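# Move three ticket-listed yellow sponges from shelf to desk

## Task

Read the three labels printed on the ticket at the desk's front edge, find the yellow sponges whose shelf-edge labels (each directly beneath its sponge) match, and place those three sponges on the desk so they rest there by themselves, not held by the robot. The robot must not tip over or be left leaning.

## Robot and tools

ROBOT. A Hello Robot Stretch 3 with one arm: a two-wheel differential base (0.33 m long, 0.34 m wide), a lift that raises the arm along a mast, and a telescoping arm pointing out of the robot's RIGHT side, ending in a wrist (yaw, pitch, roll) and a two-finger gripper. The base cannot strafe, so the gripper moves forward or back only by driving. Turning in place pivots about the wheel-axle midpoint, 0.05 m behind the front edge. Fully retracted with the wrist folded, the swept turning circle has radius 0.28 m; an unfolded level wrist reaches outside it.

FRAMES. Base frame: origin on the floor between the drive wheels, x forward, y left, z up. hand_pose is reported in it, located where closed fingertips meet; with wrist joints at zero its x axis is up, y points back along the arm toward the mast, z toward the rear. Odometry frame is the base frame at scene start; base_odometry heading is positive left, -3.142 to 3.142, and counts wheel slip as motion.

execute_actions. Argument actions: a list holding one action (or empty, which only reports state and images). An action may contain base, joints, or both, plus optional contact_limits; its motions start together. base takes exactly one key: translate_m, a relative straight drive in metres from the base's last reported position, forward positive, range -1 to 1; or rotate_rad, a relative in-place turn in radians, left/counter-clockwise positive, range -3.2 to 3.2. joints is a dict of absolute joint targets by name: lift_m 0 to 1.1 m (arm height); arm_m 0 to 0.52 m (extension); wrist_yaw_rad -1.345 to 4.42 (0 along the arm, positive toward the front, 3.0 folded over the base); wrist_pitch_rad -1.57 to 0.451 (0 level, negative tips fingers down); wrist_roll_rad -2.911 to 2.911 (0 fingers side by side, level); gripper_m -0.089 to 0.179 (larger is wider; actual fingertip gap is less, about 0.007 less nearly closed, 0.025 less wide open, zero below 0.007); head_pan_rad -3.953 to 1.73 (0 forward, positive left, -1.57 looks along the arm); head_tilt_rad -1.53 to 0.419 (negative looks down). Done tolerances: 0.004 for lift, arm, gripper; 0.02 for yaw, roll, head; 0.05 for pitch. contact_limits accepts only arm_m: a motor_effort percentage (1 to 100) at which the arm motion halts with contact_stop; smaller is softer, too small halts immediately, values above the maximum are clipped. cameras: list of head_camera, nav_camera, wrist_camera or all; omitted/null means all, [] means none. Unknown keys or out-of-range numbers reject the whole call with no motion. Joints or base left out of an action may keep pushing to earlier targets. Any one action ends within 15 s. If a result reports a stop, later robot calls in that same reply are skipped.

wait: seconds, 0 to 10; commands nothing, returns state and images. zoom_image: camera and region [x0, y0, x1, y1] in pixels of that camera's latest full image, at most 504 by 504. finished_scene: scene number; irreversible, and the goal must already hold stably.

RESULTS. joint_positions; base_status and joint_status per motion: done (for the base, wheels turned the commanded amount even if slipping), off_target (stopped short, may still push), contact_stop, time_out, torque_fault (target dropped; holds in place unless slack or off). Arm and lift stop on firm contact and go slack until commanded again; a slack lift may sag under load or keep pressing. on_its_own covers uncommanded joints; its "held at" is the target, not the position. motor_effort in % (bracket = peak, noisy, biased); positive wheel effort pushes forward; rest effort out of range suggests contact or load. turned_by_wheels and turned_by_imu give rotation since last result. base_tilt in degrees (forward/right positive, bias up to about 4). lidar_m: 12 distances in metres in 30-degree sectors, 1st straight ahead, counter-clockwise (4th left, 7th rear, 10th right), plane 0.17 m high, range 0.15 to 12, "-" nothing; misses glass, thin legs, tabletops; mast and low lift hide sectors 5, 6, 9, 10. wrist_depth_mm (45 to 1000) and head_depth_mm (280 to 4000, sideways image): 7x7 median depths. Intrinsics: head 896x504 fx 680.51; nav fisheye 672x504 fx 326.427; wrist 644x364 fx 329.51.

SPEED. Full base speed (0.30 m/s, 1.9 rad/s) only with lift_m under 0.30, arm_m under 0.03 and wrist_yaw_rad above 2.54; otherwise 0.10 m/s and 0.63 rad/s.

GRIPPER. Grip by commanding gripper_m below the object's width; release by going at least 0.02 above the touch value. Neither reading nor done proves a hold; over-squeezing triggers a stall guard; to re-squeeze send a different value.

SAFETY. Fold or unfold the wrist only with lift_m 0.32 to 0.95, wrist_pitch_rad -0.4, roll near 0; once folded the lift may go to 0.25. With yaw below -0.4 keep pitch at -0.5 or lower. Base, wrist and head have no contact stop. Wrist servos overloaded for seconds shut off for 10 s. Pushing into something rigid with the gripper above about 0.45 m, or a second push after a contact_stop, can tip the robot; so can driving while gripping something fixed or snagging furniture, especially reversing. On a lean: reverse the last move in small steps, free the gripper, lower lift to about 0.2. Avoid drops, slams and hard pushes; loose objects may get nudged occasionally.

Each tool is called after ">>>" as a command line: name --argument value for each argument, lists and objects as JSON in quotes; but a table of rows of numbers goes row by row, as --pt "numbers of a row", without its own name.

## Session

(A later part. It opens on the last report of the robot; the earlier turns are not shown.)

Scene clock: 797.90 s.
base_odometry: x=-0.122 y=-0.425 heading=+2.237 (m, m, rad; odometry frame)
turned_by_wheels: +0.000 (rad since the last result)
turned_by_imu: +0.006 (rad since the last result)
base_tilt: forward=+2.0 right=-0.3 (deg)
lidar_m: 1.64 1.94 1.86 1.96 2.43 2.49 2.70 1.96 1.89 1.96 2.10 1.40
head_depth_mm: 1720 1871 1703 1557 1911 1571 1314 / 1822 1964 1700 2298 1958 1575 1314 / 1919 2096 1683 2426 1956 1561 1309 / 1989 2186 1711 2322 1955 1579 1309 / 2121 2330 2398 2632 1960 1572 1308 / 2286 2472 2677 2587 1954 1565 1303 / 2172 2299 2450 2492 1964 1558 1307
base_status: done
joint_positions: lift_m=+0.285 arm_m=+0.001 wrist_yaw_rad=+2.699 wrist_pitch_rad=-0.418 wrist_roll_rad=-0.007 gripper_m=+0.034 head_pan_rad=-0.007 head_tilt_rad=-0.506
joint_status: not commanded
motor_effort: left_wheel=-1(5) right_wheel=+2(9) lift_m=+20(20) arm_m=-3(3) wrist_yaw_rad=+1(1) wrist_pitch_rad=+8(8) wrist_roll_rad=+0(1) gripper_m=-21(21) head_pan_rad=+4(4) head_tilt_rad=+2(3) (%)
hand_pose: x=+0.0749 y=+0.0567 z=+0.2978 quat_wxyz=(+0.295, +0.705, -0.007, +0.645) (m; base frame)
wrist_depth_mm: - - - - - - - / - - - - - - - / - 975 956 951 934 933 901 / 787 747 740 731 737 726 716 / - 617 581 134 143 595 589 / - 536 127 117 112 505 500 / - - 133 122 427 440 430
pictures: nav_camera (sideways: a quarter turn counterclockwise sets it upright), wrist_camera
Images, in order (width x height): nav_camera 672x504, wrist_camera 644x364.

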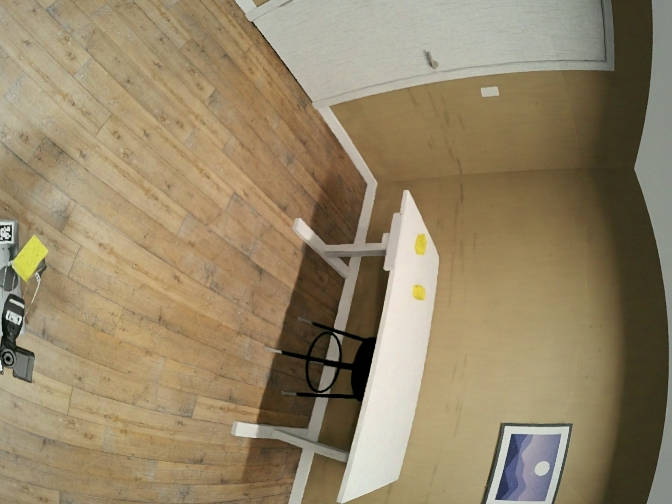

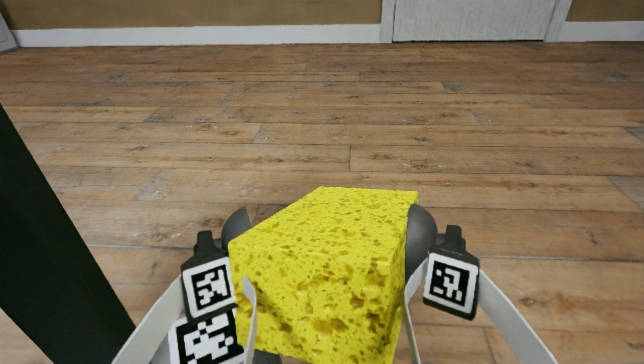

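>>> execute_actions --actions '[{"base":{"translate_m":0.85}}]' --cameras '[]'

>>> execute_actions --actions '[{"base":{"rotate_rad":1.05},"joints":{"lift_m":0.8,"head_pan_rad":-1.57,"head_tilt_rad":-0.75}}]' --cameras '["head_camera","nav_camera"]'

Scene clock: 815.10 s.
base_odometry: x=-0.648 y=+0.243 heading=+2.237 (m, m, rad; odometry frame)
turned_by_wheels: +0.000 (rad since the last result)
turned_by_imu: +0.006 (rad since the last result)
base_tilt: forward=+2.0 right=-0.4 (deg)
lidar_m: 1.00 1.51 1.43 1.49 2.07 3.18 3.25 2.40 2.31 1.83 0.68 0.84
head_depth_mm: 1078 1167 1262 1151 866 696 1277 / 1133 1224 1342 1152 870 741 1309 / 1192 1292 1416 1147 870 763 1314 / 1267 1379 1528 1156 872 1406 1310 / 1342 1458 1626 1153 866 1489 1282 / 1420 1551 1746 1887 900 1571 1304 / 1516 1676 1837 1995 1818 1580 1317
base_status: done
joint_positions: lift_m=+0.285 arm_m=+0.001 wrist_yaw_rad=+2.699 wrist_pitch_rad=-0.418 wrist_roll_rad=-0.007 gripper_m=+0.034 head_pan_rad=-0.007 head_tilt_rad=-0.506
joint_status: not commanded
motor_effort: left_wheel=-1(4) right_wheel=+2(7) lift_m=+20(20) arm_m=-3(3) wrist_yaw_rad=+1(2) wrist_pitch_rad=+8(8) wrist_roll_rad=+0(0) gripper_m=-21(21) head_pan_rad=+4(4) head_tilt_rad=+2(2) (%)
hand_pose: x=+0.0749 y=+0.0567 z=+0.2978 quat_wxyz=(+0.295, +0.705, -0.007, +0.645) (m; base frame)
wrist_depth_mm: - - - - - - - / - - - - - - - / - 974 971 974 950 926 907 / 779 762 766 736 717 731 678 / - 612 573 134 143 589 571 / - 532 127 117 111 496 502 / - - 133 122 424 432 433
pictures: none
No camera images: the call's "cameras" was empty. Leave "cameras" out to get every camera's image.

Scene clock: 820.60 s.
base_odometry: x=-0.648 y=+0.243 heading=-2.996 (m, m, rad; odometry frame)
turned_by_wheels: +1.050 (rad since the last result)
turned_by_imu: +1.056 (rad since the last result)
base_tilt: forward=+2.0 right=-0.3 (deg)
lidar_m: 1.43 1.49 2.09 3.18 3.24 2.39 2.31 1.81 0.68 0.84 1.00 1.51
head_depth_mm: 1106 1229 1020 818 1457 1400 - / 1112 1228 1021 817 1452 1392 - / 1117 1241 1024 820 1456 1368 - / 1127 1240 1020 824 1463 1396 - / 1124 1248 1024 824 1509 1376 1153 / 1128 1252 966 821 1485 1343 1171 / 1129 1253 1030 821 1422 1340 1177
base_status: done
joint_positions: lift_m=+0.800 arm_m=+0.001 wrist_yaw_rad=+2.699 wrist_pitch_rad=-0.419 wrist_roll_rad=-0.007 gripper_m=+0.034 head_pan_rad=-1.563 head_tilt_rad=-0.741
joint_status: all done
motor_effort: left_wheel=-2(9) right_wheel=+2(8) lift_m=+25(27) arm_m=-3(3) wrist_yaw_rad=+1(1) wrist_pitch_rad=+9(9) wrist_roll_rad=+0(0) gripper_m=-21(21) head_pan_rad=-3(50) head_tilt_rad=-3(18) (%)
hand_pose: x=+0.0748 y=+0.0566 z=+0.8124 quat_wxyz=(+0.296, +0.705, -0.007, +0.645) (m; base frame)
wrist_depth_mm: - - - - - - - / - - - - - - - / - - - - - - - / - - - - - - - / - - - 134 143 - - / - - 127 117 111 - - / 977 - 929 122 974 981 970
pictures: head_camera (sideways: a quarter turn clockwise sets it upright), nav_camera (sideways: a quarter turn counterclockwise sets it upright)
Images, in order (width x height): head_camera 896x504, nav_camera 672x504.

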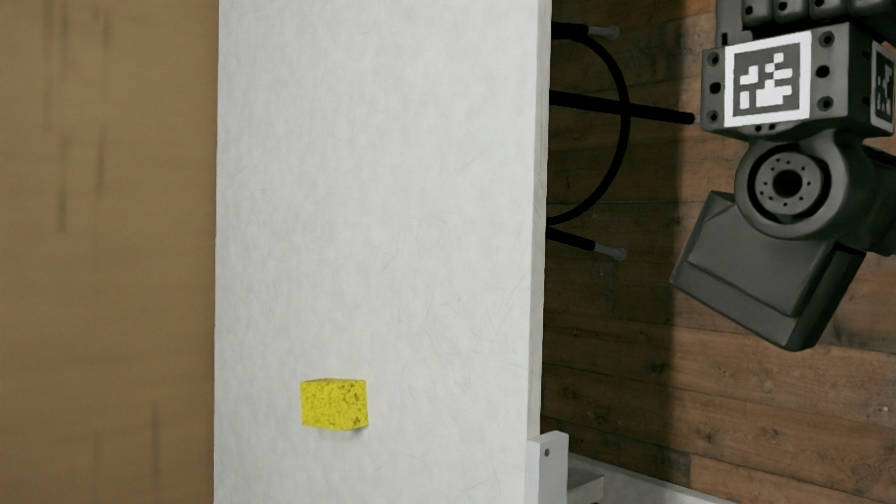

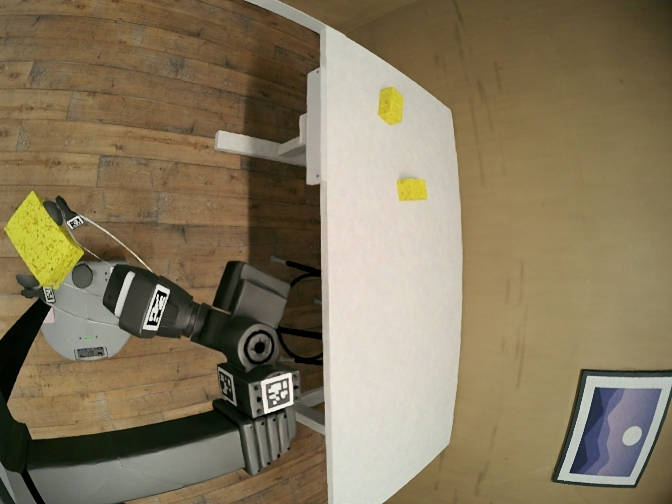

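>>> execute_actions --actions '[{"joints":{"wrist_yaw_rad":0,"wrist_pitch_rad":-0.15}}]' --cameras '[]'

>>> execute_actions --actions '[{"joints":{"arm_m":0.4,"lift_m":0.75}}]' --cameras '["head_camera"]'

>>> execute_actions --actions '[{"joints":{"lift_m":0.695}}]' --cameras '["wrist_camera"]'

Scene clock: 831.07 s.
base_odometry: x=-0.648 y=+0.243 heading=-2.996 (m, m, rad; odometry frame)
turned_by_wheels: +0.000 (rad since the last result)
turned_by_imu: +0.001 (rad since the last result)
base_tilt: forward=+2.1 right=-0.4 (deg)
lidar_m: 1.43 1.49 2.09 3.18 3.25 2.39 2.32 1.81 0.68 0.84 1.00 1.51
head_depth_mm: 1107 1235 1015 819 1462 1383 - / 1116 1236 1017 816 1459 1373 - / 1114 1246 1020 820 504 - - / 1120 1242 1025 821 512 1315 1174 / 1128 1248 1019 822 1486 1346 1176 / 1128 1246 966 820 1489 1345 1171 / 1137 1248 1031 821 1431 1337 1171
base_status: not commanded
joint_positions: lift_m=+0.800 arm_m=+0.001 wrist_yaw_rad=+0.002 wrist_pitch_rad=-0.176 wrist_roll_rad=-0.007 gripper_m=+0.034 head_pan_rad=-1.563 head_tilt_rad=-0.741
joint_status: all done
motor_effort: left_wheel=-2(2) right_wheel=+2(2) lift_m=+25(25) arm_m=-3(3) wrist_yaw_rad=-3(3) wrist_pitch_rad=+12(12) wrist_roll_rad=+0(0) gripper_m=-21(21) head_pan_rad=-4(4) head_tilt_rad=-3(3) (%)
hand_pose: x=-0.0210 y=-0.3941 z=+0.8700 quat_wxyz=(+0.707, +0.063, -0.702, -0.062) (m; base frame)
wrist_depth_mm: 977 954 981 943 941 963 933 / - - - - 981 982 981 / - - - - - - - / 718 694 639 684 655 648 643 / 502 497 448 134 143 468 460 / 389 384 127 117 111 365 362 / 325 342 - 121 333 830 793
pictures: none
No camera images: the call's "cameras" was empty. Leave "cameras" out to get every camera's image.

Scene clock: 835.20 s.
base_odometry: x=-0.648 y=+0.243 heading=-2.996 (m, m, rad; odometry frame)
turned_by_wheels: +0.000 (rad since the last result)
turned_by_imu: +0.000 (rad since the last result)
base_tilt: forward=+2.0 right=-0.3 (deg)
lidar_m: 1.44 1.50 2.08 3.18 3.25 2.40 2.32 1.81 0.67 0.84 1.00 1.51
head_depth_mm: 1105 1238 1016 833 1482 - - / 1109 1231 1099 796 1451 1301 1167 / 1111 1242 1116 784 1452 1328 1167 / 1120 1242 1024 820 1458 1332 1169 / 1126 1244 1022 824 1482 1337 1165 / 1127 1245 968 819 1499 1340 1182 / 1132 1251 1023 822 1423 1347 1169
base_status: not commanded
joint_positions: lift_m=+0.750 arm_m=+0.400 wrist_yaw_rad=+0.000 wrist_pitch_rad=-0.175 wrist_roll_rad=-0.007 gripper_m=+0.034 head_pan_rad=-1.563 head_tilt_rad=-0.741
joint_status: all done
motor_effort: left_wheel=-1(2) right_wheel=+2(2) lift_m=+20(22) arm_m=+3(4) wrist_yaw_rad=-1(1) wrist_pitch_rad=+11(12) wrist_roll_rad=+0(0) gripper_m=-21(21) head_pan_rad=-3(4) head_tilt_rad=-3(3) (%)
hand_pose: x=-0.0214 y=-0.7928 z=+0.8205 quat_wxyz=(+0.707, +0.062, -0.702, -0.062) (m; base frame)
wrist_depth_mm: 588 581 579 580 582 583 566 / 618 615 611 614 606 610 613 / 667 654 661 645 641 644 655 / 565 558 539 531 523 507 500 / 396 387 355 134 142 366 363 / 277 301 127 117 111 288 283 / 247 245 227 122 228 236 232
pictures: head_camera (sideways: a quarter turn clockwise sets it upright)
Images, in order (width x height): head_camera 896x504.

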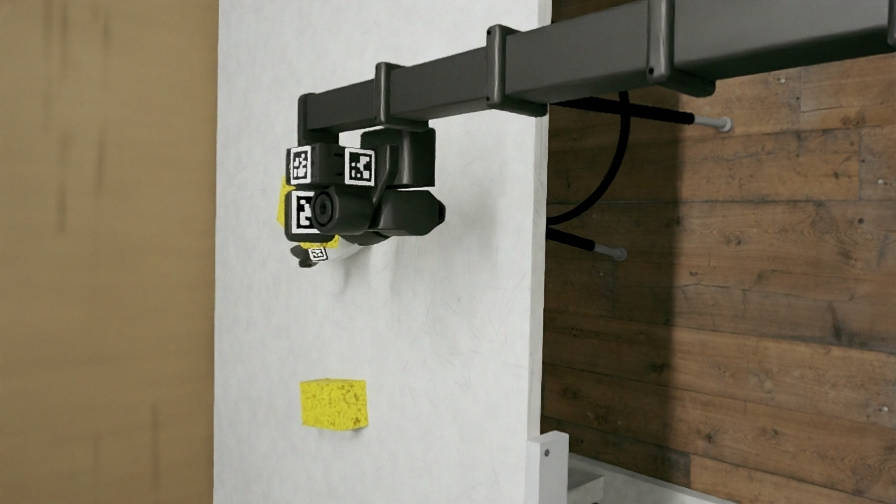

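Scene clock: 836.53 s.
base_odometry: x=-0.648 y=+0.243 heading=-2.996 (m, m, rad; odometry frame)
turned_by_wheels: +0.000 (rad since the last result)
turned_by_imu: +0.000 (rad since the last result)
base_tilt: forward=+2.0 right=-0.3 (deg)
lidar_m: 1.43 1.49 2.08 3.17 3.26 2.40 2.31 1.82 0.68 0.84 1.00 1.51
head_depth_mm: 1103 1227 1020 821 1454 - - / 1109 1237 1055 - 1475 1314 1168 / 1112 1243 1056 767 1457 1335 1171 / 1121 1240 1058 798 1456 1334 1179 / 1125 1245 1022 820 1502 1338 1173 / 1124 1253 971 820 1495 1346 1177 / 1132 1247 1025 822 1436 1342 1172
base_status: not commanded
joint_positions: lift_m=+0.695 arm_m=+0.400 wrist_yaw_rad=+0.000 wrist_pitch_rad=-0.175 wrist_roll_rad=-0.007 gripper_m=+0.034 head_pan_rad=-1.563 head_tilt_rad=-0.741
joint_status: all done
motor_effort: left_wheel=-2(1) right_wheel=+2(2) lift_m=+20(18) arm_m=+2(3) wrist_yaw_rad=+0(1) wrist_pitch_rad=+11(11) wrist_roll_rad=+0(0) gripper_m=-21(21) head_pan_rad=-3(4) head_tilt_rad=-3(3) (%)
hand_pose: x=-0.0214 y=-0.7928 z=+0.7655 quat_wxyz=(+0.707, +0.062, -0.702, -0.062) (m; base frame)
wrist_depth_mm: 587 598 586 592 584 588 573 / 626 619 622 618 615 611 612 / 651 647 640 640 608 591 575 / 403 396 385 374 371 364 354 / 264 275 252 134 143 261 255 / 214 214 127 117 111 205 201 / 175 173 161 122 162 167 165
pictures: wrist_camera
Images, in order (width x height): wrist_camera 644x364.

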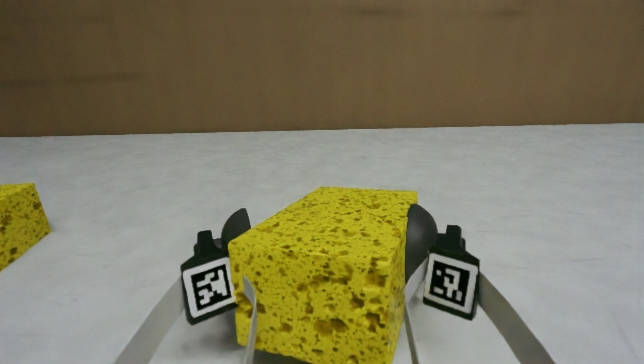

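>>> execute_actions --actions '[{"joints":{"lift_m":0.686}}]' --cameras '[]'

>>> execute_actions --actions '[{"joints":{"gripper_m":0.15}}]' --cameras '["wrist_camera"]'

>>> execute_actions --actions '[{"joints":{"lift_m":0.79}}]' --cameras '[]'

>>> execute_actions --actions '[{"joints":{"arm_m":0.0,"head_tilt_rad":-0.6}}]'

Scene clock: 845.03 s.
base_odometry: x=-0.648 y=+0.243 heading=-2.996 (m, m, rad; odometry frame)
turned_by_wheels: +0.000 (rad since the last result)
turned_by_imu: +0.000 (rad since the last result)
base_tilt: forward=+2.0 right=-0.4 (deg)
lidar_m: 1.43 1.49 2.09 3.18 3.25 2.40 2.31 1.81 0.68 0.84 1.00 1.51
head_depth_mm: 1111 1227 1016 818 1453 1365 - / 1107 1230 1017 - 1489 1311 1170 / 1120 1234 1060 - 1457 1342 1161 / 1121 1245 1059 796 1454 1336 1168 / 1125 1252 1020 821 1495 1337 1167 / 1128 1247 975 825 1496 1340 1181 / 1136 1249 1028 824 1415 1350 1172
base_status: not commanded
joint_positions: lift_m=+0.686 arm_m=+0.400 wrist_yaw_rad=+0.000 wrist_pitch_rad=-0.175 wrist_roll_rad=-0.007 gripper_m=+0.034 head_pan_rad=-1.563 head_tilt_rad=-0.741
joint_status: all done
motor_effort: left_wheel=-2(2) right_wheel=+2(2) lift_m=+20(20) arm_m=+3(3) wrist_yaw_rad=-1(0) wrist_pitch_rad=+11(11) wrist_roll_rad=+0(0) gripper_m=-21(22) head_pan_rad=-4(3) head_tilt_rad=-3(3) (%)
hand_pose: x=-0.0214 y=-0.7928 z=+0.7565 quat_wxyz=(+0.707, +0.062, -0.702, -0.062) (m; base frame)
wrist_depth_mm: 583 593 592 587 579 577 586 / 619 627 614 609 605 612 621 / 648 640 601 590 563 552 531 / 372 369 360 352 347 337 332 / 262 260 236 134 143 243 240 / 201 200 127 117 111 190 188 / 163 162 150 122 151 157 155
pictures: none
No camera images: the call's "cameras" was empty. Leave "cameras" out to get every camera's image.

Scene clock: 846.70 s.
base_odometry: x=-0.648 y=+0.243 heading=-2.996 (m, m, rad; odometry frame)
turned_by_wheels: +0.000 (rad since the last result)
turned_by_imu: +0.000 (rad since the last result)
base_tilt: forward=+2.0 right=-0.3 (deg)
lidar_m: 1.44 1.49 2.09 3.18 3.26 2.39 2.31 1.82 0.67 0.84 1.00 1.51
head_depth_mm: 1102 1234 1020 819 1439 1363 - / 1114 1238 1019 - 1489 1309 1164 / 1115 1242 1059 - 1462 1346 1176 / 1124 1243 1059 799 1460 1340 1168 / 1128 1241 1026 823 1480 1339 1166 / 1129 1252 972 823 1489 1352 1164 / 1131 1250 1026 826 1421 1339 1174
base_status: not commanded
joint_positions: lift_m=+0.686 arm_m=+0.400 wrist_yaw_rad=+0.000 wrist_pitch_rad=-0.175 wrist_roll_rad=-0.007 gripper_m=+0.150 head_pan_rad=-1.563 head_tilt_rad=-0.741
joint_status: all done
motor_effort: left_wheel=-3(1) right_wheel=+2(2) lift_m=+20(20) arm_m=+3(3) wrist_yaw_rad=+0(1) wrist_pitch_rad=+11(11) wrist_roll_rad=+1(0) gripper_m=+0(82) head_pan_rad=-4(4) head_tilt_rad=-3(3) (%)
hand_pose: x=-0.0214 y=-0.7928 z=+0.7566 quat_wxyz=(+0.707, +0.062, -0.702, -0.062) (m; base frame)
wrist_depth_mm: 595 586 587 584 586 586 582 / 623 623 615 614 613 610 611 / 639 645 610 586 576 547 532 / 373 370 356 354 346 339 331 / 262 274 255 162 181 257 240 / 202 - 180 125 177 183 187 / - 156 150 123 152 156 153
pictures: wrist_camera
Images, in order (width x height): wrist_camera 644x364.

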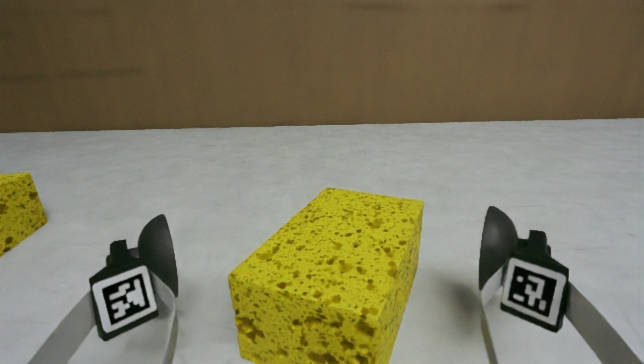

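Scene clock: 848.47 s.
base_odometry: x=-0.648 y=+0.243 heading=-2.996 (m, m, rad; odometry frame)
turned_by_wheels: +0.000 (rad since the last result)
turned_by_imu: +0.000 (rad since the last result)
base_tilt: forward=+2.0 right=-0.3 (deg)
lidar_m: 1.43 1.49 2.09 3.17 3.27 2.39 2.31 1.81 0.67 0.84 1.00 1.50
head_depth_mm: 1113 1233 1011 854 - - 1157 / 1112 1235 - 809 1450 1309 1168 / 1115 1246 - 799 1450 1339 1173 / 1120 1249 986 817 1461 1337 1176 / 1122 1242 1023 820 1486 1343 1173 / 1118 1246 968 824 1495 1343 1173 / 1134 1248 1033 822 1424 1341 1171
base_status: not commanded
joint_positions: lift_m=+0.790 arm_m=+0.400 wrist_yaw_rad=+0.000 wrist_pitch_rad=-0.174 wrist_roll_rad=-0.007 gripper_m=+0.150 head_pan_rad=-1.563 head_tilt_rad=-0.741
joint_status: all done
motor_effort: left_wheel=-2(2) right_wheel=+2(2) lift_m=+25(26) arm_m=+3(3) wrist_yaw_rad=+0(0) wrist_pitch_rad=+11(12) wrist_roll_rad=+0(0) gripper_m=+0(0) head_pan_rad=-4(4) head_tilt_rad=-3(3) (%)
hand_pose: x=-0.0214 y=-0.7928 z=+0.8605 quat_wxyz=(+0.707, +0.062, -0.702, -0.061) (m; base frame)
wrist_depth_mm: 587 606 585 586 587 576 575 / 626 624 619 620 623 607 607 / 648 652 650 653 649 653 645 / 679 679 647 648 626 620 606 / 478 505 459 463 452 476 440 / 369 - 361 354 352 332 347 / 270 284 296 251 278 283 279
pictures: none
No camera images: the call's "cameras" was empty. Leave "cameras" out to get every camera's image.

Scene clock: 852.60 s.
base_odometry: x=-0.648 y=+0.243 heading=-2.996 (m, m, rad; odometry frame)
turned_by_wheels: +0.000 (rad since the last result)
turned_by_imu: +0.000 (rad since the last result)
base_tilt: forward=+2.0 right=-0.4 (deg)
lidar_m: 1.44 1.49 2.09 3.19 3.24 2.39 2.32 1.81 0.68 0.84 1.00 1.50
head_depth_mm: 1079 1193 1270 977 772 1387 1257 / 1080 1195 1278 977 775 1390 1269 / 1079 1203 1290 941 777 1497 - / 1094 1207 1287 945 775 1455 1221 / 1094 1216 1301 973 775 1428 1240 / 1097 1220 1308 942 775 1456 1242 / 1103 1227 1297 978 775 1385 1237
base_status: not commanded
joint_positions: lift_m=+0.790 arm_m=+0.001 wrist_yaw_rad=+0.000 wrist_pitch_rad=-0.174 wrist_roll_rad=-0.007 gripper_m=+0.150 head_pan_rad=-1.563 head_tilt_rad=-0.606
joint_status: all done
motor_effort: left_wheel=-2(2) right_wheel=+2(2) lift_m=+25(25) arm_m=-3(5) wrist_yaw_rad=+0(0) wrist_pitch_rad=+11(11) wrist_roll_rad=+0(0) gripper_m=+0(0) head_pan_rad=-5(4) head_tilt_rad=+2(11) (%)
hand_pose: x=-0.0214 y=-0.3943 z=+0.8606 quat_wxyz=(+0.707, +0.062, -0.702, -0.061) (m; base frame)
wrist_depth_mm: - 960 939 948 929 941 968 / - - - - 996 - - / - - - - - - - / 662 650 619 588 636 625 617 / 490 501 465 463 460 476 439 / 370 - 363 360 355 338 349 / 325 861 - 856 - - 875
pictures: head_camera (sideways: a quarter turn clockwise sets it upright), nav_camera (sideways: a quarter turn counterclockwise sets it upright), wrist_camera
Images, in order (width x height): head_camera 896x504, nav_camera 672x504, wrist_camera 644x364.

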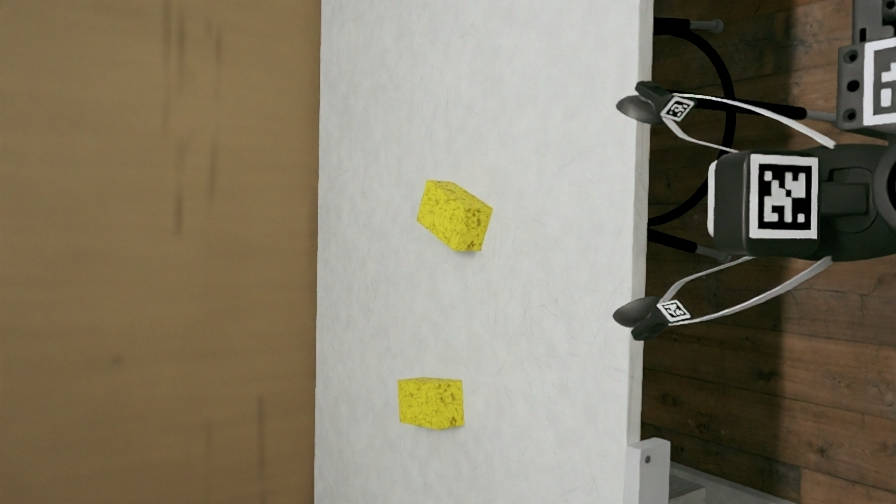

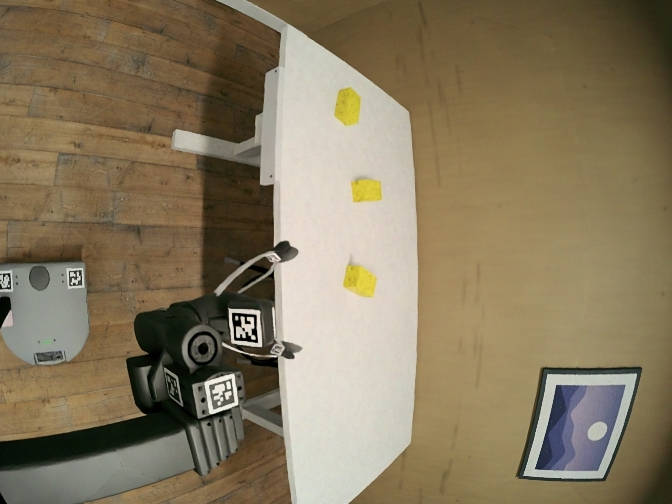

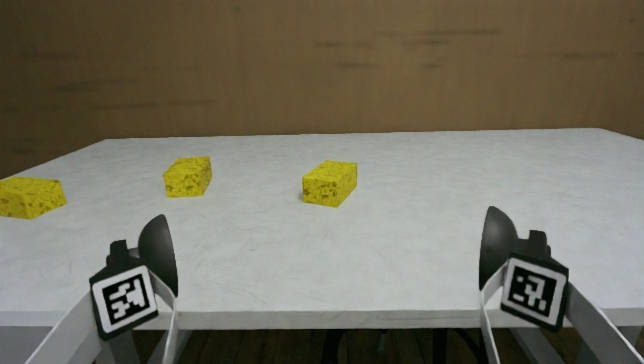

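>>> finished_scene --scene 1

The scene is finished: the task was done.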